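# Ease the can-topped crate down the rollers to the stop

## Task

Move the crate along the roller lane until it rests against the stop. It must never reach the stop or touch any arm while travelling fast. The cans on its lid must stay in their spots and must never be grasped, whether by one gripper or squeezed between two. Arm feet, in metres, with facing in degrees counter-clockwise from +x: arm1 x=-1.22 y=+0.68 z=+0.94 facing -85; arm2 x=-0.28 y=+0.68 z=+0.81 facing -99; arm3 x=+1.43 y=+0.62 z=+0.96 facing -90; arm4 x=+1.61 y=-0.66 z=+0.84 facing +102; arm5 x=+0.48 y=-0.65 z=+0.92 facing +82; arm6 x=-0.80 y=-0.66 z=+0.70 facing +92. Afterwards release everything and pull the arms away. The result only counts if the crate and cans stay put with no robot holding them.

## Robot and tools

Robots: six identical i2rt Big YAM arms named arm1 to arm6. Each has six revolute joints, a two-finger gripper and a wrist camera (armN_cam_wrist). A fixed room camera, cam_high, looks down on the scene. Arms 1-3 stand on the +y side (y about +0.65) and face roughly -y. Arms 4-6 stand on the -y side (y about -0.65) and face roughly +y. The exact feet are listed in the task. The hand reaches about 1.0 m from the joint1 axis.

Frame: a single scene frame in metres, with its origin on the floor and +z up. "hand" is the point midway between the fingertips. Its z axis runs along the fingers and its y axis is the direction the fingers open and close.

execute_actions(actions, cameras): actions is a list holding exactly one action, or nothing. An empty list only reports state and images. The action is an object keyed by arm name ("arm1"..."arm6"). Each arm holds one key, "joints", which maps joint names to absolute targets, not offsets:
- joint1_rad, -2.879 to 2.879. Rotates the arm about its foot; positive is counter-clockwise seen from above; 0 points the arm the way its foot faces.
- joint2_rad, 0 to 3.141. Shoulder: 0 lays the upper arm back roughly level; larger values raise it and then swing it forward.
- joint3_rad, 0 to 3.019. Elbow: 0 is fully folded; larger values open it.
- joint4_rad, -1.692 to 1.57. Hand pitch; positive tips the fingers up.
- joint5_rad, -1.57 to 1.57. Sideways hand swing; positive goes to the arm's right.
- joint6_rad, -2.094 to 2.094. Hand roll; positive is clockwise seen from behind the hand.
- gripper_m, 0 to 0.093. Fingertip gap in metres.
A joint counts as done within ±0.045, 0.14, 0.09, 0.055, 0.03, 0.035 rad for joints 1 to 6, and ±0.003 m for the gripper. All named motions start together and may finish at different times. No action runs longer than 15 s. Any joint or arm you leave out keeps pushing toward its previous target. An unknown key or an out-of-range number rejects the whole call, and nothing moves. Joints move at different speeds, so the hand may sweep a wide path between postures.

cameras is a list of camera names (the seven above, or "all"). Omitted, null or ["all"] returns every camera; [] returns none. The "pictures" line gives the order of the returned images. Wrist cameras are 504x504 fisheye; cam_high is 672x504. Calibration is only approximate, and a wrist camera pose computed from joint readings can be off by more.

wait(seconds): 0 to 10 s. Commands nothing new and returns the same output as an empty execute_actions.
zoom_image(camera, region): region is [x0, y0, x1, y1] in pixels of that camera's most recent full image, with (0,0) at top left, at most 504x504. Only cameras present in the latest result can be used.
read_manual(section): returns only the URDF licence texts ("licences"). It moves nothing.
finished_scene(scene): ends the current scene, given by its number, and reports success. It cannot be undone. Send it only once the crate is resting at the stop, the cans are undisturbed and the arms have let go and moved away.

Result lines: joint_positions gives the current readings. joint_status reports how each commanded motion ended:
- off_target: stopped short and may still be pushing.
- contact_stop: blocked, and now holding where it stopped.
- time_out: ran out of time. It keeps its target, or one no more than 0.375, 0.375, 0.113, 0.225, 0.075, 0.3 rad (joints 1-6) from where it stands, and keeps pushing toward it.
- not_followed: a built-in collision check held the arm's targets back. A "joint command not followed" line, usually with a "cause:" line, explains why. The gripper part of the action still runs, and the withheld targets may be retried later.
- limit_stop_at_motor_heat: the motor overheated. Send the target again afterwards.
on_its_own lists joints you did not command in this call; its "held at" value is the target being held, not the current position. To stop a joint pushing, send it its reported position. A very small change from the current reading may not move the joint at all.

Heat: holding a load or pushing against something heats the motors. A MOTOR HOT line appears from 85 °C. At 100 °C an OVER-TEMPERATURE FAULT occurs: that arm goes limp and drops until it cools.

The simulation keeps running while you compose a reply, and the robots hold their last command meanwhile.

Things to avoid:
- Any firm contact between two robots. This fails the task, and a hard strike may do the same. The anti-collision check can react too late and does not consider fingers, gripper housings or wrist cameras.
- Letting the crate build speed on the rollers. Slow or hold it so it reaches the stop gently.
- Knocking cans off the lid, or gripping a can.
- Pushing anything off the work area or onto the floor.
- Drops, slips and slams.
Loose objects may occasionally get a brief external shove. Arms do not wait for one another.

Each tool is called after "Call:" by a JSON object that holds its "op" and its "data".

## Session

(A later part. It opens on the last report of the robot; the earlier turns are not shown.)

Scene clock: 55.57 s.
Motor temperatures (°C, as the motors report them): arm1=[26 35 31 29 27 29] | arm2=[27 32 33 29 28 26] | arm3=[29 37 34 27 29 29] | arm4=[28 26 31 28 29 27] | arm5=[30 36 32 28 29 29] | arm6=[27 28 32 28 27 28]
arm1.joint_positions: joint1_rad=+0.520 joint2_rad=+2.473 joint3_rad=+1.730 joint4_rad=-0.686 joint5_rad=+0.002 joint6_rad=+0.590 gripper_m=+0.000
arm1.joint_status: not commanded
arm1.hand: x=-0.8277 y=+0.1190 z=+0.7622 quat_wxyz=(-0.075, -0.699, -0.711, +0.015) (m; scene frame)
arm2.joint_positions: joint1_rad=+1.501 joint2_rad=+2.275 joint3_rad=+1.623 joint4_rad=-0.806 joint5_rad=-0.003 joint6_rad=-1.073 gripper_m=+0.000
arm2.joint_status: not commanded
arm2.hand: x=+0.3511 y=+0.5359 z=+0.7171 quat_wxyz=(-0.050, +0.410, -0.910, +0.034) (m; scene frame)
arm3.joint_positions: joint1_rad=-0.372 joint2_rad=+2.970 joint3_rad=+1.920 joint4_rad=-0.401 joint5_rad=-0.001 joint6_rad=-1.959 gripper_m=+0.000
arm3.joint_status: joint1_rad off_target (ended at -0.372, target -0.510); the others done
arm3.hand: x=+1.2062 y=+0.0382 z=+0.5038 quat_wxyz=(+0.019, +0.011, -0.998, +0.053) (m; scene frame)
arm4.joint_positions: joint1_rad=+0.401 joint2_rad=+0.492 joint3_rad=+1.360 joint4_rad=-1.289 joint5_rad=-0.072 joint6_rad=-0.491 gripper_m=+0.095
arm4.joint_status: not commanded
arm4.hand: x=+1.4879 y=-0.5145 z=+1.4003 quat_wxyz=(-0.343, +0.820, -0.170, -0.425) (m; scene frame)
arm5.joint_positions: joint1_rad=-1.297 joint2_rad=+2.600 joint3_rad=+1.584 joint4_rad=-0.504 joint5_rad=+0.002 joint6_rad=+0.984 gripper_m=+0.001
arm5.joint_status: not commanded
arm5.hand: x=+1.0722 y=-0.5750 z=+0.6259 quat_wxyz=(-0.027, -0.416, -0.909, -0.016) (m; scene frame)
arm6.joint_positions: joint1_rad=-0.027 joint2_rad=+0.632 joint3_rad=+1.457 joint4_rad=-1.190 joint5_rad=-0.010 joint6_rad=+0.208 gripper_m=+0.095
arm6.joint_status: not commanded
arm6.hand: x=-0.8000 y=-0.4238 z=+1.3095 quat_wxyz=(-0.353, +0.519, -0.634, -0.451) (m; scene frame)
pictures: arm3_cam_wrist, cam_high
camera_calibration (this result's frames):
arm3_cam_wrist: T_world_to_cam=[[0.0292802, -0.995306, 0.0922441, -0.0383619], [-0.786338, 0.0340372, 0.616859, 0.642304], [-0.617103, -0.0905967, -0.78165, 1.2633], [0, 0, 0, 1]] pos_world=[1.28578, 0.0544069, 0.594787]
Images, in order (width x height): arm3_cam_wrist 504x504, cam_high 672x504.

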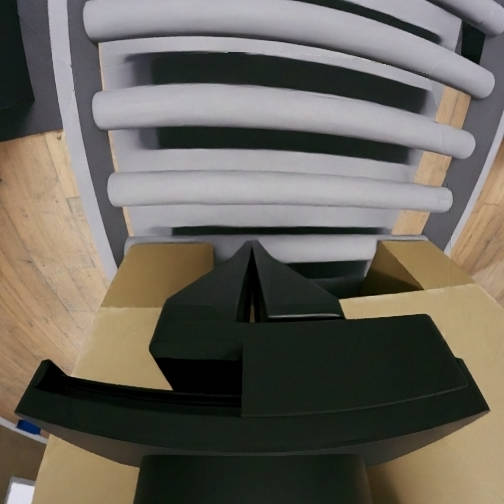

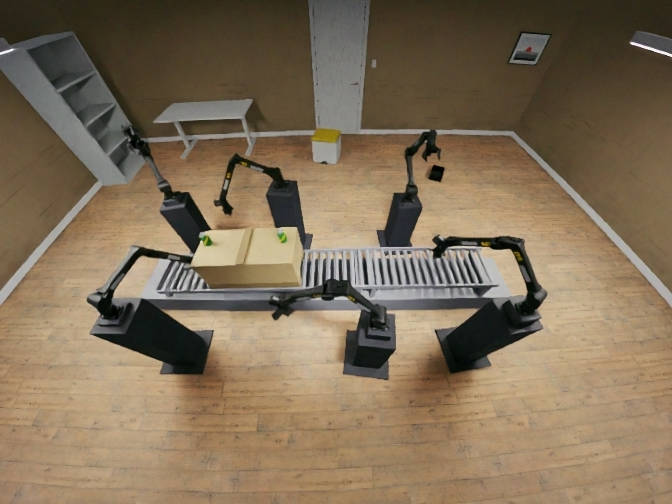

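Call:
{"op": "execute_actions", "data": {"actions": [{"arm3":{"joints":{"joint1_rad":-0.38,"joint6_rad":-1.8}}}], "cameras": []}}

Call:
{"op": "execute_actions", "data": {"actions": [{"arm3":{"joints":{"joint1_rad":-0.25,"joint6_rad":-1.67}}}], "cameras": []}}

Call:
{"op": "execute_actions", "data": {"actions": [{"arm3":{"joints":{"joint1_rad":-0.12,"joint6_rad":-1.54}}}], "cameras": []}}

Call:
{"op": "execute_actions", "data": {"actions": [{"arm3":{"joints":{"joint1_rad":0.0,"joint6_rad":-1.42}}}], "cameras": ["arm3_cam_wrist"]}}

Scene clock: 57.87 s.
Motor temperatures (°C, as the motors report them): arm1=[26 35 31 29 27 29] | arm2=[27 32 33 29 28 26] | arm3=[29 37 34 27 29 29] | arm4=[28 26 31 28 29 27] | arm5=[30 36 32 28 29 29] | arm6=[27 28 32 28 27 28]
arm1.joint_positions: joint1_rad=+0.520 joint2_rad=+2.473 joint3_rad=+1.730 joint4_rad=-0.686 joint5_rad=+0.002 joint6_rad=+0.590 gripper_m=+0.000
arm1.joint_status: not commanded
arm1.hand: x=-0.8277 y=+0.1190 z=+0.7622 quat_wxyz=(-0.075, -0.699, -0.711, +0.015) (m; scene frame)
arm2.joint_positions: joint1_rad=+1.501 joint2_rad=+2.275 joint3_rad=+1.623 joint4_rad=-0.806 joint5_rad=-0.003 joint6_rad=-1.073 gripper_m=+0.000
arm2.joint_status: not commanded
arm2.hand: x=+0.3511 y=+0.5359 z=+0.7171 quat_wxyz=(-0.050, +0.410, -0.910, +0.034) (m; scene frame)
arm3.joint_positions: joint1_rad=-0.222 joint2_rad=+2.970 joint3_rad=+1.923 joint4_rad=-0.401 joint5_rad=-0.001 joint6_rad=-1.809 gripper_m=+0.000
arm3.joint_status: joint1_rad off_target (ended at -0.222, target -0.380); the others done
arm3.hand: x=+1.2954 y=+0.0097 z=+0.5048 quat_wxyz=(+0.011, +0.011, -0.998, +0.057) (m; scene frame)
arm4.joint_positions: joint1_rad=+0.401 joint2_rad=+0.492 joint3_rad=+1.360 joint4_rad=-1.289 joint5_rad=-0.072 joint6_rad=-0.491 gripper_m=+0.095
arm4.joint_status: not commanded
arm4.hand: x=+1.4879 y=-0.5145 z=+1.4003 quat_wxyz=(-0.343, +0.820, -0.170, -0.425) (m; scene frame)
arm5.joint_positions: joint1_rad=-1.297 joint2_rad=+2.600 joint3_rad=+1.584 joint4_rad=-0.504 joint5_rad=+0.002 joint6_rad=+0.984 gripper_m=+0.001
arm5.joint_status: not commanded
arm5.hand: x=+1.0722 y=-0.5750 z=+0.6259 quat_wxyz=(-0.027, -0.416, -0.909, -0.016) (m; scene frame)
arm6.joint_positions: joint1_rad=-0.027 joint2_rad=+0.632 joint3_rad=+1.457 joint4_rad=-1.190 joint5_rad=-0.010 joint6_rad=+0.208 gripper_m=+0.095
arm6.joint_status: not commanded
arm6.hand: x=-0.8000 y=-0.4238 z=+1.3095 quat_wxyz=(-0.353, +0.519, -0.634, -0.451) (m; scene frame)
pictures: none
No camera images: the call's "cameras" was empty. Leave "cameras" out to get every camera's image.

Scene clock: 59.60 s.
Motor temperatures (°C, as the motors report them): arm1=[26 35 31 29 27 29] | arm2=[27 32 33 29 28 26] | arm3=[29 37 34 27 29 29] | arm4=[28 26 31 28 29 27] | arm5=[30 36 32 28 29 29] | arm6=[27 28 33 28 27 28]
arm1.joint_positions: joint1_rad=+0.520 joint2_rad=+2.473 joint3_rad=+1.730 joint4_rad=-0.686 joint5_rad=+0.002 joint6_rad=+0.590 gripper_m=+0.000
arm1.joint_status: not commanded
arm1.hand: x=-0.8277 y=+0.1190 z=+0.7622 quat_wxyz=(-0.075, -0.699, -0.711, +0.015) (m; scene frame)
arm2.joint_positions: joint1_rad=+1.501 joint2_rad=+2.275 joint3_rad=+1.623 joint4_rad=-0.806 joint5_rad=-0.003 joint6_rad=-1.073 gripper_m=+0.000
arm2.joint_status: not commanded
arm2.hand: x=+0.3511 y=+0.5359 z=+0.7171 quat_wxyz=(-0.050, +0.410, -0.910, +0.034) (m; scene frame)
arm3.joint_positions: joint1_rad=-0.117 joint2_rad=+2.970 joint3_rad=+1.923 joint4_rad=-0.401 joint5_rad=-0.001 joint6_rad=-1.679 gripper_m=+0.000
arm3.joint_status: joint1_rad off_target (ended at -0.117, target -0.250); the others done
arm3.hand: x=+1.3604 y=-0.0011 z=+0.5051 quat_wxyz=(+0.003, -0.001, -0.998, +0.058) (m; scene frame)
arm4.joint_positions: joint1_rad=+0.401 joint2_rad=+0.492 joint3_rad=+1.360 joint4_rad=-1.289 joint5_rad=-0.072 joint6_rad=-0.491 gripper_m=+0.095
arm4.joint_status: not commanded
arm4.hand: x=+1.4879 y=-0.5145 z=+1.4003 quat_wxyz=(-0.343, +0.820, -0.170, -0.425) (m; scene frame)
arm5.joint_positions: joint1_rad=-1.297 joint2_rad=+2.600 joint3_rad=+1.584 joint4_rad=-0.504 joint5_rad=+0.002 joint6_rad=+0.984 gripper_m=+0.001
arm5.joint_status: not commanded
arm5.hand: x=+1.0722 y=-0.5750 z=+0.6259 quat_wxyz=(-0.027, -0.416, -0.909, -0.016) (m; scene frame)
arm6.joint_positions: joint1_rad=-0.027 joint2_rad=+0.632 joint3_rad=+1.457 joint4_rad=-1.190 joint5_rad=-0.010 joint6_rad=+0.208 gripper_m=+0.095
arm6.joint_status: not commanded
arm6.hand: x=-0.8000 y=-0.4238 z=+1.3095 quat_wxyz=(-0.353, +0.519, -0.634, -0.451) (m; scene frame)
pictures: none
No camera images: the call's "cameras" was empty. Leave "cameras" out to get every camera's image.

Scene clock: 61.37 s.
Motor temperatures (°C, as the motors report them): arm1=[26 35 31 29 27 29] | arm2=[27 32 33 29 28 26] | arm3=[29 37 34 27 29 29] | arm4=[28 26 31 28 29 27] | arm5=[30 36 32 28 29 29] | arm6=[27 28 33 28 27 28]
arm1.joint_positions: joint1_rad=+0.520 joint2_rad=+2.473 joint3_rad=+1.730 joint4_rad=-0.686 joint5_rad=+0.002 joint6_rad=+0.590 gripper_m=+0.000
arm1.joint_status: not commanded
arm1.hand: x=-0.8277 y=+0.1190 z=+0.7622 quat_wxyz=(-0.075, -0.699, -0.711, +0.015) (m; scene frame)
arm2.joint_positions: joint1_rad=+1.501 joint2_rad=+2.275 joint3_rad=+1.623 joint4_rad=-0.806 joint5_rad=-0.003 joint6_rad=-1.073 gripper_m=+0.000
arm2.joint_status: not commanded
arm2.hand: x=+0.3511 y=+0.5359 z=+0.7171 quat_wxyz=(-0.050, +0.410, -0.910, +0.034) (m; scene frame)
arm3.joint_positions: joint1_rad=+0.031 joint2_rad=+2.969 joint3_rad=+1.934 joint4_rad=-0.399 joint5_rad=-0.001 joint6_rad=-1.549 gripper_m=+0.000
arm3.joint_status: joint1_rad off_target (ended at +0.032, target -0.120); the others done
arm3.hand: x=+1.4539 y=-0.0120 z=+0.5086 quat_wxyz=(-0.005, +0.008, -0.998, +0.066) (m; scene frame)
arm4.joint_positions: joint1_rad=+0.401 joint2_rad=+0.492 joint3_rad=+1.360 joint4_rad=-1.289 joint5_rad=-0.072 joint6_rad=-0.491 gripper_m=+0.095
arm4.joint_status: not commanded
arm4.hand: x=+1.4879 y=-0.5145 z=+1.4003 quat_wxyz=(-0.343, +0.820, -0.170, -0.425) (m; scene frame)
arm5.joint_positions: joint1_rad=-1.297 joint2_rad=+2.600 joint3_rad=+1.584 joint4_rad=-0.504 joint5_rad=+0.002 joint6_rad=+0.984 gripper_m=+0.001
arm5.joint_status: not commanded
arm5.hand: x=+1.0722 y=-0.5750 z=+0.6259 quat_wxyz=(-0.027, -0.416, -0.909, -0.016) (m; scene frame)
arm6.joint_positions: joint1_rad=-0.027 joint2_rad=+0.632 joint3_rad=+1.457 joint4_rad=-1.190 joint5_rad=-0.010 joint6_rad=+0.208 gripper_m=+0.095
arm6.joint_status: not commanded
arm6.hand: x=-0.8000 y=-0.4238 z=+1.3095 quat_wxyz=(-0.353, +0.519, -0.634, -0.451) (m; scene frame)
pictures: none
No camera images: the call's "cameras" was empty. Leave "cameras" out to get every camera's image.

Scene clock: 63.10 s.
Motor temperatures (°C, as the motors report them): arm1=[26 35 31 29 27 29] | arm2=[27 32 34 29 28 26] | arm3=[29 37 34 27 29 29] | arm4=[28 26 31 28 29 27] | arm5=[30 36 32 28 29 29] | arm6=[27 28 33 28 27 28]
arm1.joint_positions: joint1_rad=+0.520 joint2_rad=+2.473 joint3_rad=+1.730 joint4_rad=-0.686 joint5_rad=+0.002 joint6_rad=+0.590 gripper_m=+0.000
arm1.joint_status: not commanded
arm1.hand: x=-0.8277 y=+0.1190 z=+0.7622 quat_wxyz=(-0.075, -0.699, -0.711, +0.015) (m; scene frame)
arm2.joint_positions: joint1_rad=+1.501 joint2_rad=+2.275 joint3_rad=+1.623 joint4_rad=-0.806 joint5_rad=-0.003 joint6_rad=-1.073 gripper_m=+0.000
arm2.joint_status: not commanded
arm2.hand: x=+0.3511 y=+0.5359 z=+0.7171 quat_wxyz=(-0.050, +0.410, -0.910, +0.034) (m; scene frame)
arm3.joint_positions: joint1_rad=+0.128 joint2_rad=+2.969 joint3_rad=+1.944 joint4_rad=-0.399 joint5_rad=-0.001 joint6_rad=-1.429 gripper_m=+0.000
arm3.joint_status: joint1_rad off_target (ended at +0.128, target +0.000); the others done
arm3.hand: x=+1.5159 y=-0.0122 z=+0.5111 quat_wxyz=(-0.013, -0.004, -0.997, +0.070) (m; scene frame)
arm4.joint_positions: joint1_rad=+0.401 joint2_rad=+0.492 joint3_rad=+1.360 joint4_rad=-1.289 joint5_rad=-0.072 joint6_rad=-0.491 gripper_m=+0.095
arm4.joint_status: not commanded
arm4.hand: x=+1.4879 y=-0.5145 z=+1.4003 quat_wxyz=(-0.343, +0.820, -0.170, -0.425) (m; scene frame)
arm5.joint_positions: joint1_rad=-1.297 joint2_rad=+2.600 joint3_rad=+1.584 joint4_rad=-0.504 joint5_rad=+0.002 joint6_rad=+0.984 gripper_m=+0.001
arm5.joint_status: not commanded
arm5.hand: x=+1.0722 y=-0.5750 z=+0.6259 quat_wxyz=(-0.027, -0.416, -0.909, -0.016) (m; scene frame)
arm6.joint_positions: joint1_rad=-0.027 joint2_rad=+0.632 joint3_rad=+1.457 joint4_rad=-1.190 joint5_rad=-0.010 joint6_rad=+0.208 gripper_m=+0.095
arm6.joint_status: not commanded
arm6.hand: x=-0.8000 y=-0.4238 z=+1.3095 quat_wxyz=(-0.353, +0.519, -0.634, -0.451) (m; scene frame)
pictures: arm3_cam_wrist
camera_calibration (this result's frames):
arm3_cam_wrist: T_world_to_cam=[[-0.00364182, -0.992051, 0.12578, -0.065454], [-0.823993, 0.0742433, 0.561715, 0.968749], [-0.566588, -0.101596, -0.817714, 1.39734], [0, 0, 0, 1]] pos_world=[1.58972, 0.00510701, 0.606694]
Images, in order (width x height): arm3_cam_wrist 504x504.

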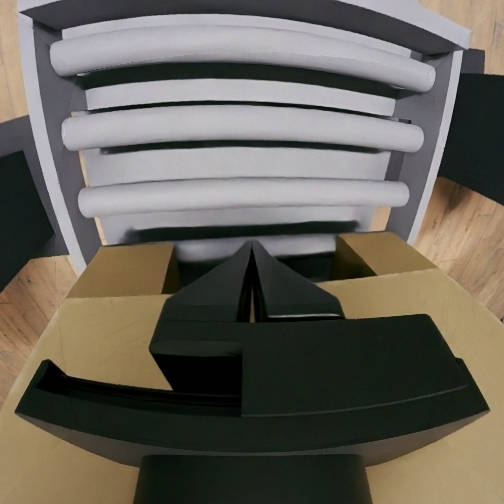

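Call:
{"op": "execute_actions", "data": {"actions": [{"arm3":{"joints":{"joint1_rad":0.12,"joint6_rad":-1.3,"joint3_rad":1.9}}}], "cameras": []}}

Call:
{"op": "execute_actions", "data": {"actions": [{"arm3":{"joints":{"joint1_rad":0.23,"joint6_rad":-1.2}}}], "cameras": []}}

Call:
{"op": "execute_actions", "data": {"actions": [{"arm3":{"joints":{"joint1_rad":0.30,"joint6_rad":-1.13}}}], "cameras": ["arm3_cam_wrist"]}}

Call:
{"op": "execute_actions", "data": {"actions": [{"arm3":{"joints":{"joint1_rad":0.36,"joint6_rad":-1.08}}}], "cameras": []}}

Call:
{"op": "execute_actions", "data": {"actions": [{"arm3":{"joints":{"joint1_rad":0.42,"joint6_rad":-1.03}}}], "cameras": []}}

Call:
{"op": "execute_actions", "data": {"actions": [{"arm3":{"joints":{"joint1_rad":0.48,"joint6_rad":-0.98}}}], "cameras": ["arm3_cam_wrist","cam_high"]}}

Scene clock: 65.67 s.
Motor temperatures (°C, as the motors report them): arm1=[26 35 31 29 27 29] | arm2=[27 32 34 29 28 26] | arm3=[29 37 33 27 29 29] | arm4=[28 27 31 28 29 27] | arm5=[30 36 32 28 29 29] | arm6=[27 28 33 28 27 28]
arm1.joint_positions: joint1_rad=+0.520 joint2_rad=+2.473 joint3_rad=+1.730 joint4_rad=-0.686 joint5_rad=+0.002 joint6_rad=+0.590 gripper_m=+0.000
arm1.joint_status: not commanded
arm1.hand: x=-0.8277 y=+0.1190 z=+0.7622 quat_wxyz=(-0.075, -0.699, -0.711, +0.015) (m; scene frame)
arm2.joint_positions: joint1_rad=+1.501 joint2_rad=+2.275 joint3_rad=+1.623 joint4_rad=-0.806 joint5_rad=-0.003 joint6_rad=-1.073 gripper_m=+0.000
arm2.joint_status: not commanded
arm2.hand: x=+0.3511 y=+0.5359 z=+0.7171 quat_wxyz=(-0.050, +0.410, -0.910, +0.034) (m; scene frame)
arm3.joint_positions: joint1_rad=+0.257 joint2_rad=+2.943 joint3_rad=+1.908 joint4_rad=-0.396 joint5_rad=-0.001 joint6_rad=-1.309 gripper_m=+0.000
arm3.joint_status: joint1_rad off_target (ended at +0.257, target +0.120); the others done
arm3.hand: x=+1.5952 y=+0.0092 z=+0.5194 quat_wxyz=(-0.021, +0.001, -0.998, +0.064) (m; scene frame)
arm4.joint_positions: joint1_rad=+0.401 joint2_rad=+0.492 joint3_rad=+1.360 joint4_rad=-1.289 joint5_rad=-0.072 joint6_rad=-0.491 gripper_m=+0.095
arm4.joint_status: not commanded
arm4.hand: x=+1.4879 y=-0.5145 z=+1.4003 quat_wxyz=(-0.343, +0.820, -0.170, -0.425) (m; scene frame)
arm5.joint_positions: joint1_rad=-1.297 joint2_rad=+2.600 joint3_rad=+1.584 joint4_rad=-0.504 joint5_rad=+0.002 joint6_rad=+0.984 gripper_m=+0.001
arm5.joint_status: not commanded
arm5.hand: x=+1.0722 y=-0.5750 z=+0.6259 quat_wxyz=(-0.027, -0.416, -0.909, -0.016) (m; scene frame)
arm6.joint_positions: joint1_rad=-0.027 joint2_rad=+0.632 joint3_rad=+1.457 joint4_rad=-1.190 joint5_rad=-0.010 joint6_rad=+0.208 gripper_m=+0.095
arm6.joint_status: not commanded
arm6.hand: x=-0.8000 y=-0.4238 z=+1.3095 quat_wxyz=(-0.353, +0.519, -0.634, -0.451) (m; scene frame)
pictures: none
No camera images: the call's "cameras" was empty. Leave "cameras" out to get every camera's image.

Scene clock: 67.33 s.
Motor temperatures (°C, as the motors report them): arm1=[26 35 31 29 27 29] | arm2=[27 32 34 29 28 26] | arm3=[29 37 33 27 29 29] | arm4=[28 27 31 28 29 27] | arm5=[30 36 32 28 29 29] | arm6=[27 28 33 28 27 28]
arm1.joint_positions: joint1_rad=+0.520 joint2_rad=+2.473 joint3_rad=+1.730 joint4_rad=-0.686 joint5_rad=+0.002 joint6_rad=+0.590 gripper_m=+0.000
arm1.joint_status: not commanded
arm1.hand: x=-0.8277 y=+0.1190 z=+0.7622 quat_wxyz=(-0.075, -0.699, -0.711, +0.015) (m; scene frame)
arm2.joint_positions: joint1_rad=+1.501 joint2_rad=+2.275 joint3_rad=+1.623 joint4_rad=-0.806 joint5_rad=-0.003 joint6_rad=-1.073 gripper_m=+0.000
arm2.joint_status: not commanded
arm2.hand: x=+0.3511 y=+0.5359 z=+0.7171 quat_wxyz=(-0.050, +0.410, -0.910, +0.034) (m; scene frame)
arm3.joint_positions: joint1_rad=+0.348 joint2_rad=+2.934 joint3_rad=+1.911 joint4_rad=-0.394 joint5_rad=-0.001 joint6_rad=-1.210 gripper_m=+0.000
arm3.joint_status: joint1_rad off_target (ended at +0.348, target +0.230); the others done
arm3.hand: x=+1.6526 y=+0.0197 z=+0.5260 quat_wxyz=(-0.030, -0.004, -0.997, +0.069) (m; scene frame)
arm4.joint_positions: joint1_rad=+0.401 joint2_rad=+0.492 joint3_rad=+1.360 joint4_rad=-1.289 joint5_rad=-0.072 joint6_rad=-0.491 gripper_m=+0.095
arm4.joint_status: not commanded
arm4.hand: x=+1.4879 y=-0.5145 z=+1.4003 quat_wxyz=(-0.343, +0.820, -0.170, -0.425) (m; scene frame)
arm5.joint_positions: joint1_rad=-1.297 joint2_rad=+2.600 joint3_rad=+1.584 joint4_rad=-0.504 joint5_rad=+0.002 joint6_rad=+0.984 gripper_m=+0.001
arm5.joint_status: not commanded
arm5.hand: x=+1.0722 y=-0.5750 z=+0.6259 quat_wxyz=(-0.027, -0.416, -0.909, -0.016) (m; scene frame)
arm6.joint_positions: joint1_rad=-0.027 joint2_rad=+0.632 joint3_rad=+1.457 joint4_rad=-1.190 joint5_rad=-0.010 joint6_rad=+0.208 gripper_m=+0.095
arm6.joint_status: not commanded
arm6.hand: x=-0.8000 y=-0.4238 z=+1.3095 quat_wxyz=(-0.353, +0.519, -0.634, -0.451) (m; scene frame)
pictures: none
No camera images: the call's "cameras" was empty. Leave "cameras" out to get every camera's image.

Scene clock: 69.07 s.
Motor temperatures (°C, as the motors report them): arm1=[26 35 31 29 27 29] | arm2=[27 33 34 29 28 26] | arm3=[29 37 33 27 29 29] | arm4=[28 27 31 28 29 27] | arm5=[30 36 32 28 29 29] | arm6=[27 28 33 28 27 28]
arm1.joint_positions: joint1_rad=+0.520 joint2_rad=+2.473 joint3_rad=+1.730 joint4_rad=-0.686 joint5_rad=+0.002 joint6_rad=+0.590 gripper_m=+0.000
arm1.joint_status: not commanded
arm1.hand: x=-0.8277 y=+0.1190 z=+0.7622 quat_wxyz=(-0.075, -0.699, -0.711, +0.015) (m; scene frame)
arm2.joint_positions: joint1_rad=+1.501 joint2_rad=+2.275 joint3_rad=+1.623 joint4_rad=-0.806 joint5_rad=-0.003 joint6_rad=-1.073 gripper_m=+0.000
arm2.joint_status: not commanded
arm2.hand: x=+0.3511 y=+0.5359 z=+0.7171 quat_wxyz=(-0.050, +0.410, -0.910, +0.034) (m; scene frame)
arm3.joint_positions: joint1_rad=+0.400 joint2_rad=+2.928 joint3_rad=+1.912 joint4_rad=-0.394 joint5_rad=-0.001 joint6_rad=-1.139 gripper_m=+0.000
arm3.joint_status: joint1_rad time_out (moved +0.052 of -0.048); the others done
arm3.on_its_own: joint1_rad reads +0.400 and still pushes toward +0.300 since a time_out
arm3.hand: x=+1.6853 y=+0.0281 z=+0.5306 quat_wxyz=(-0.036, -0.013, -0.997, +0.070) (m; scene frame)
arm4.joint_positions: joint1_rad=+0.401 joint2_rad=+0.492 joint3_rad=+1.360 joint4_rad=-1.289 joint5_rad=-0.072 joint6_rad=-0.491 gripper_m=+0.095
arm4.joint_status: not commanded
arm4.hand: x=+1.4879 y=-0.5145 z=+1.4003 quat_wxyz=(-0.343, +0.820, -0.170, -0.425) (m; scene frame)
arm5.joint_positions: joint1_rad=-1.297 joint2_rad=+2.600 joint3_rad=+1.584 joint4_rad=-0.504 joint5_rad=+0.002 joint6_rad=+0.984 gripper_m=+0.001
arm5.joint_status: not commanded
arm5.hand: x=+1.0722 y=-0.5750 z=+0.6259 quat_wxyz=(-0.027, -0.416, -0.909, -0.016) (m; scene frame)
arm6.joint_positions: joint1_rad=-0.027 joint2_rad=+0.632 joint3_rad=+1.457 joint4_rad=-1.190 joint5_rad=-0.010 joint6_rad=+0.208 gripper_m=+0.095
arm6.joint_status: not commanded
arm6.hand: x=-0.8000 y=-0.4238 z=+1.3095 quat_wxyz=(-0.353, +0.519, -0.634, -0.451) (m; scene frame)
pictures: arm3_cam_wrist
camera_calibration (this result's frames):
arm3_cam_wrist: T_world_to_cam=[[-0.0253188, -0.991669, 0.126296, 0.00893657], [-0.847811, 0.0882413, 0.522906, 1.15472], [-0.529694, -0.0938354, -0.842982, 1.4643], [0, 0, 0, 1]] pos_world=[1.75484, 0.0443709, 0.629437]
Images, in order (width x height): arm3_cam_wrist 504x504.

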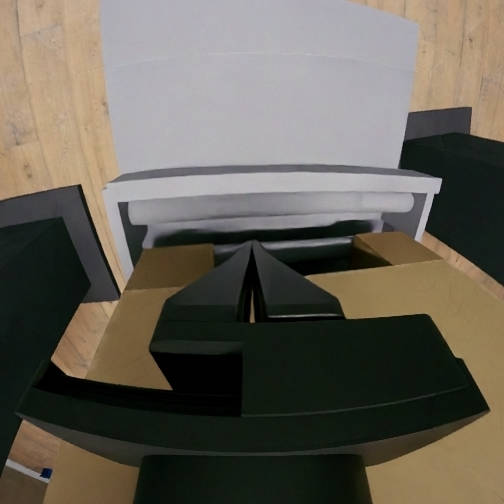

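not run: a stop came earlier in this reply.

not run: a stop came earlier in this reply.

not run: a stop came earlier in this reply.

Call:
{"op": "execute_actions", "data": {"actions": [{"arm3":{"joints":{"joint1_rad":0.37,"joint6_rad":-1.08}}}], "cameras": ["arm3_cam_wrist"]}}

Call:
{"op": "execute_actions", "data": {"actions": [{"arm3":{"joints":{"joint1_rad":0.42}}}], "cameras": []}}

Call:
{"op": "execute_actions", "data": {"actions": [{"arm3":{"joints":{"joint1_rad":0.47}}}], "cameras": []}}

Call:
{"op": "execute_actions", "data": {"actions": [{"arm3":{"joints":{"joint1_rad":0.53}}}], "cameras": ["arm3_cam_wrist"]}}

Scene clock: 71.07 s.
Motor temperatures (°C, as the motors report them): arm1=[26 35 31 29 27 29] | arm2=[27 33 34 29 28 26] | arm3=[29 37 33 27 29 29] | arm4=[28 27 31 28 29 27] | arm5=[30 36 32 28 29 29] | arm6=[27 28 33 28 27 28]
arm1.joint_positions: joint1_rad=+0.520 joint2_rad=+2.473 joint3_rad=+1.730 joint4_rad=-0.686 joint5_rad=+0.002 joint6_rad=+0.590 gripper_m=+0.000
arm1.joint_status: not commanded
arm1.hand: x=-0.8277 y=+0.1190 z=+0.7622 quat_wxyz=(-0.075, -0.699, -0.711, +0.015) (m; scene frame)
arm2.joint_positions: joint1_rad=+1.501 joint2_rad=+2.275 joint3_rad=+1.623 joint4_rad=-0.806 joint5_rad=-0.003 joint6_rad=-1.073 gripper_m=+0.000
arm2.joint_status: not commanded
arm2.hand: x=+0.3511 y=+0.5359 z=+0.7171 quat_wxyz=(-0.050, +0.410, -0.910, +0.034) (m; scene frame)
arm3.joint_positions: joint1_rad=+0.476 joint2_rad=+2.922 joint3_rad=+1.922 joint4_rad=-0.390 joint5_rad=-0.001 joint6_rad=-1.089 gripper_m=+0.000
arm3.joint_status: joint1_rad off_target (ended at +0.476, target +0.370); the others done
arm3.hand: x=+1.7345 y=+0.0409 z=+0.5372 quat_wxyz=(-0.045, +0.000, -0.996, +0.077) (m; scene frame)
arm4.joint_positions: joint1_rad=+0.401 joint2_rad=+0.492 joint3_rad=+1.360 joint4_rad=-1.289 joint5_rad=-0.072 joint6_rad=-0.491 gripper_m=+0.095
arm4.joint_status: not commanded
arm4.hand: x=+1.4879 y=-0.5145 z=+1.4003 quat_wxyz=(-0.343, +0.820, -0.170, -0.425) (m; scene frame)
arm5.joint_positions: joint1_rad=-1.297 joint2_rad=+2.600 joint3_rad=+1.584 joint4_rad=-0.504 joint5_rad=+0.002 joint6_rad=+0.984 gripper_m=+0.001
arm5.joint_status: not commanded
arm5.hand: x=+1.0722 y=-0.5750 z=+0.6259 quat_wxyz=(-0.027, -0.416, -0.909, -0.016) (m; scene frame)
arm6.joint_positions: joint1_rad=-0.027 joint2_rad=+0.632 joint3_rad=+1.457 joint4_rad=-1.190 joint5_rad=-0.010 joint6_rad=+0.208 gripper_m=+0.095
arm6.joint_status: not commanded
arm6.hand: x=-0.8000 y=-0.4238 z=+1.3095 quat_wxyz=(-0.353, +0.519, -0.634, -0.451) (m; scene frame)
pictures: arm3_cam_wrist
camera_calibration (this result's frames):
arm3_cam_wrist: T_world_to_cam=[[-0.000106078, -0.990104, 0.140339, -0.0293854], [-0.858415, 0.0720779, 0.507867, 1.21901], [-0.512957, -0.120415, -0.849927, 1.47294], [0, 0, 0, 1]] pos_world=[1.80196, 0.060406, 0.636921]
Images, in order (width x height): arm3_cam_wrist 504x504.

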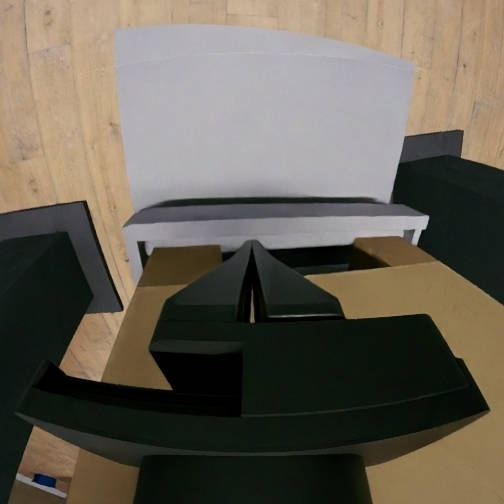

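Scene clock: 72.73 s.
Motor temperatures (°C, as the motors report them): arm1=[26 35 31 29 27 29] | arm2=[27 33 34 29 28 26] | arm3=[29 37 32 27 29 29] | arm4=[28 27 31 28 29 27] | arm5=[30 36 32 28 29 29] | arm6=[27 28 33 28 27 28]
arm1.joint_positions: joint1_rad=+0.520 joint2_rad=+2.473 joint3_rad=+1.730 joint4_rad=-0.686 joint5_rad=+0.002 joint6_rad=+0.590 gripper_m=+0.000
arm1.joint_status: not commanded
arm1.hand: x=-0.8277 y=+0.1190 z=+0.7622 quat_wxyz=(-0.075, -0.699, -0.711, +0.015) (m; scene frame)
arm2.joint_positions: joint1_rad=+1.501 joint2_rad=+2.275 joint3_rad=+1.623 joint4_rad=-0.806 joint5_rad=-0.003 joint6_rad=-1.073 gripper_m=+0.000
arm2.joint_status: not commanded
arm2.hand: x=+0.3511 y=+0.5359 z=+0.7171 quat_wxyz=(-0.050, +0.410, -0.910, +0.034) (m; scene frame)
arm3.joint_positions: joint1_rad=+0.503 joint2_rad=+2.918 joint3_rad=+1.922 joint4_rad=-0.390 joint5_rad=-0.001 joint6_rad=-1.089 gripper_m=+0.000
arm3.joint_status: joint1_rad time_out (moved +0.027 of -0.056)
arm3.on_its_own: joint1_rad reads +0.503 and still pushes toward +0.420 since a time_out
arm3.hand: x=+1.7512 y=+0.0473 z=+0.5400 quat_wxyz=(-0.047, +0.014, -0.996, +0.078) (m; scene frame)
arm4.joint_positions: joint1_rad=+0.401 joint2_rad=+0.492 joint3_rad=+1.360 joint4_rad=-1.289 joint5_rad=-0.072 joint6_rad=-0.491 gripper_m=+0.095
arm4.joint_status: not commanded
arm4.hand: x=+1.4879 y=-0.5145 z=+1.4003 quat_wxyz=(-0.343, +0.820, -0.170, -0.425) (m; scene frame)
arm5.joint_positions: joint1_rad=-1.297 joint2_rad=+2.600 joint3_rad=+1.584 joint4_rad=-0.504 joint5_rad=+0.002 joint6_rad=+0.984 gripper_m=+0.001
arm5.joint_status: not commanded
arm5.hand: x=+1.0722 y=-0.5750 z=+0.6259 quat_wxyz=(-0.027, -0.416, -0.909, -0.016) (m; scene frame)
arm6.joint_positions: joint1_rad=-0.027 joint2_rad=+0.632 joint3_rad=+1.457 joint4_rad=-1.190 joint5_rad=-0.010 joint6_rad=+0.208 gripper_m=+0.095
arm6.joint_status: not commanded
arm6.hand: x=-0.8000 y=-0.4238 z=+1.3095 quat_wxyz=(-0.353, +0.519, -0.634, -0.451) (m; scene frame)
pictures: none
No camera images: the call's "cameras" was empty. Leave "cameras" out to get every camera's image.

not run: a stop came earlier in this reply.

not run: a stop came earlier in this reply.

Call:
{"op": "execute_actions", "data": {"actions": [{"arm3":{"joints":{"joint1_rad":0.47}}}], "cameras": []}}

Call:
{"op": "execute_actions", "data": {"actions": [{"arm3":{"joints":{"joint1_rad":1.3}}}], "cameras": []}}

Call:
{"op": "finished_scene", "data": {"scene": 2}}

Scene clock: 74.00 s.
Motor temperatures (°C, as the motors report them): arm1=[26 35 31 29 27 29] | arm2=[27 33 34 29 28 26] | arm3=[29 37 32 27 29 29] | arm4=[28 27 31 28 29 27] | arm5=[30 36 31 28 29 29] | arm6=[27 28 33 28 27 28]
arm1.joint_positions: joint1_rad=+0.520 joint2_rad=+2.473 joint3_rad=+1.730 joint4_rad=-0.686 joint5_rad=+0.002 joint6_rad=+0.590 gripper_m=+0.000
arm1.joint_status: not commanded
arm1.hand: x=-0.8277 y=+0.1190 z=+0.7622 quat_wxyz=(-0.075, -0.699, -0.711, +0.015) (m; scene frame)
arm2.joint_positions: joint1_rad=+1.501 joint2_rad=+2.275 joint3_rad=+1.623 joint4_rad=-0.806 joint5_rad=-0.003 joint6_rad=-1.073 gripper_m=+0.000
arm2.joint_status: not commanded
arm2.hand: x=+0.3511 y=+0.5359 z=+0.7171 quat_wxyz=(-0.050, +0.410, -0.910, +0.034) (m; scene frame)
arm3.joint_positions: joint1_rad=+0.529 joint2_rad=+2.916 joint3_rad=+1.919 joint4_rad=-0.390 joint5_rad=-0.001 joint6_rad=-1.089 gripper_m=+0.000
arm3.joint_status: joint1_rad off_target (ended at +0.529, target +0.470)
arm3.hand: x=+1.7656 y=+0.0561 z=+0.5405 quat_wxyz=(-0.048, +0.026, -0.996, +0.077) (m; scene frame)
arm4.joint_positions: joint1_rad=+0.401 joint2_rad=+0.492 joint3_rad=+1.360 joint4_rad=-1.289 joint5_rad=-0.072 joint6_rad=-0.491 gripper_m=+0.095
arm4.joint_status: not commanded
arm4.hand: x=+1.4879 y=-0.5145 z=+1.4003 quat_wxyz=(-0.343, +0.820, -0.170, -0.425) (m; scene frame)
arm5.joint_positions: joint1_rad=-1.297 joint2_rad=+2.600 joint3_rad=+1.584 joint4_rad=-0.504 joint5_rad=+0.002 joint6_rad=+0.984 gripper_m=+0.001
arm5.joint_status: not commanded
arm5.hand: x=+1.0722 y=-0.5750 z=+0.6259 quat_wxyz=(-0.027, -0.416, -0.909, -0.016) (m; scene frame)
arm6.joint_positions: joint1_rad=-0.027 joint2_rad=+0.632 joint3_rad=+1.457 joint4_rad=-1.190 joint5_rad=-0.010 joint6_rad=+0.208 gripper_m=+0.095
arm6.joint_status: not commanded
arm6.hand: x=-0.8000 y=-0.4238 z=+1.3095 quat_wxyz=(-0.353, +0.519, -0.634, -0.451) (m; scene frame)
pictures: none
No camera images: the call's "cameras" was empty. Leave "cameras" out to get every camera's image.

Scene clock: 76.00 s.
Motor temperatures (°C, as the motors report them): arm1=[26 35 31 29 27 29] | arm2=[27 33 34 29 28 26] | arm3=[29 37 32 27 29 29] | arm4=[28 27 31 28 29 27] | arm5=[30 36 31 28 29 29] | arm6=[27 28 33 28 27 28]
arm1.joint_positions: joint1_rad=+0.520 joint2_rad=+2.473 joint3_rad=+1.730 joint4_rad=-0.686 joint5_rad=+0.002 joint6_rad=+0.590 gripper_m=+0.000
arm1.joint_status: not commanded
arm1.hand: x=-0.8277 y=+0.1190 z=+0.7622 quat_wxyz=(-0.075, -0.699, -0.711, +0.015) (m; scene frame)
arm2.joint_positions: joint1_rad=+1.501 joint2_rad=+2.275 joint3_rad=+1.623 joint4_rad=-0.806 joint5_rad=-0.003 joint6_rad=-1.073 gripper_m=+0.000
arm2.joint_status: not commanded
arm2.hand: x=+0.3511 y=+0.5359 z=+0.7171 quat_wxyz=(-0.050, +0.410, -0.910, +0.034) (m; scene frame)
arm3.joint_positions: joint1_rad=+1.295 joint2_rad=+2.916 joint3_rad=+1.900 joint4_rad=-0.390 joint5_rad=-0.002 joint6_rad=-1.087 gripper_m=+0.000
arm3.joint_status: all done
arm3.hand: x=+2.0543 y=+0.4500 z=+0.5397 quat_wxyz=(-0.069, +0.396, -0.914, +0.049) (m; scene frame)
arm4.joint_positions: joint1_rad=+0.401 joint2_rad=+0.492 joint3_rad=+1.360 joint4_rad=-1.289 joint5_rad=-0.072 joint6_rad=-0.491 gripper_m=+0.095
arm4.joint_status: not commanded
arm4.hand: x=+1.4879 y=-0.5145 z=+1.4003 quat_wxyz=(-0.343, +0.820, -0.170, -0.425) (m; scene frame)
arm5.joint_positions: joint1_rad=-1.297 joint2_rad=+2.600 joint3_rad=+1.584 joint4_rad=-0.504 joint5_rad=+0.002 joint6_rad=+0.984 gripper_m=+0.001
arm5.joint_status: not commanded
arm5.hand: x=+1.0722 y=-0.5750 z=+0.6259 quat_wxyz=(-0.027, -0.416, -0.909, -0.016) (m; scene frame)
arm6.joint_positions: joint1_rad=-0.027 joint2_rad=+0.632 joint3_rad=+1.457 joint4_rad=-1.190 joint5_rad=-0.010 joint6_rad=+0.208 gripper_m=+0.095
arm6.joint_status: not commanded
arm6.hand: x=-0.8000 y=-0.4238 z=+1.3095 quat_wxyz=(-0.353, +0.519, -0.634, -0.451) (m; scene frame)
pictures: none
No camera images: the call's "cameras" was empty. Leave "cameras" out to get every camera's image.

The scene is finished: the task was done.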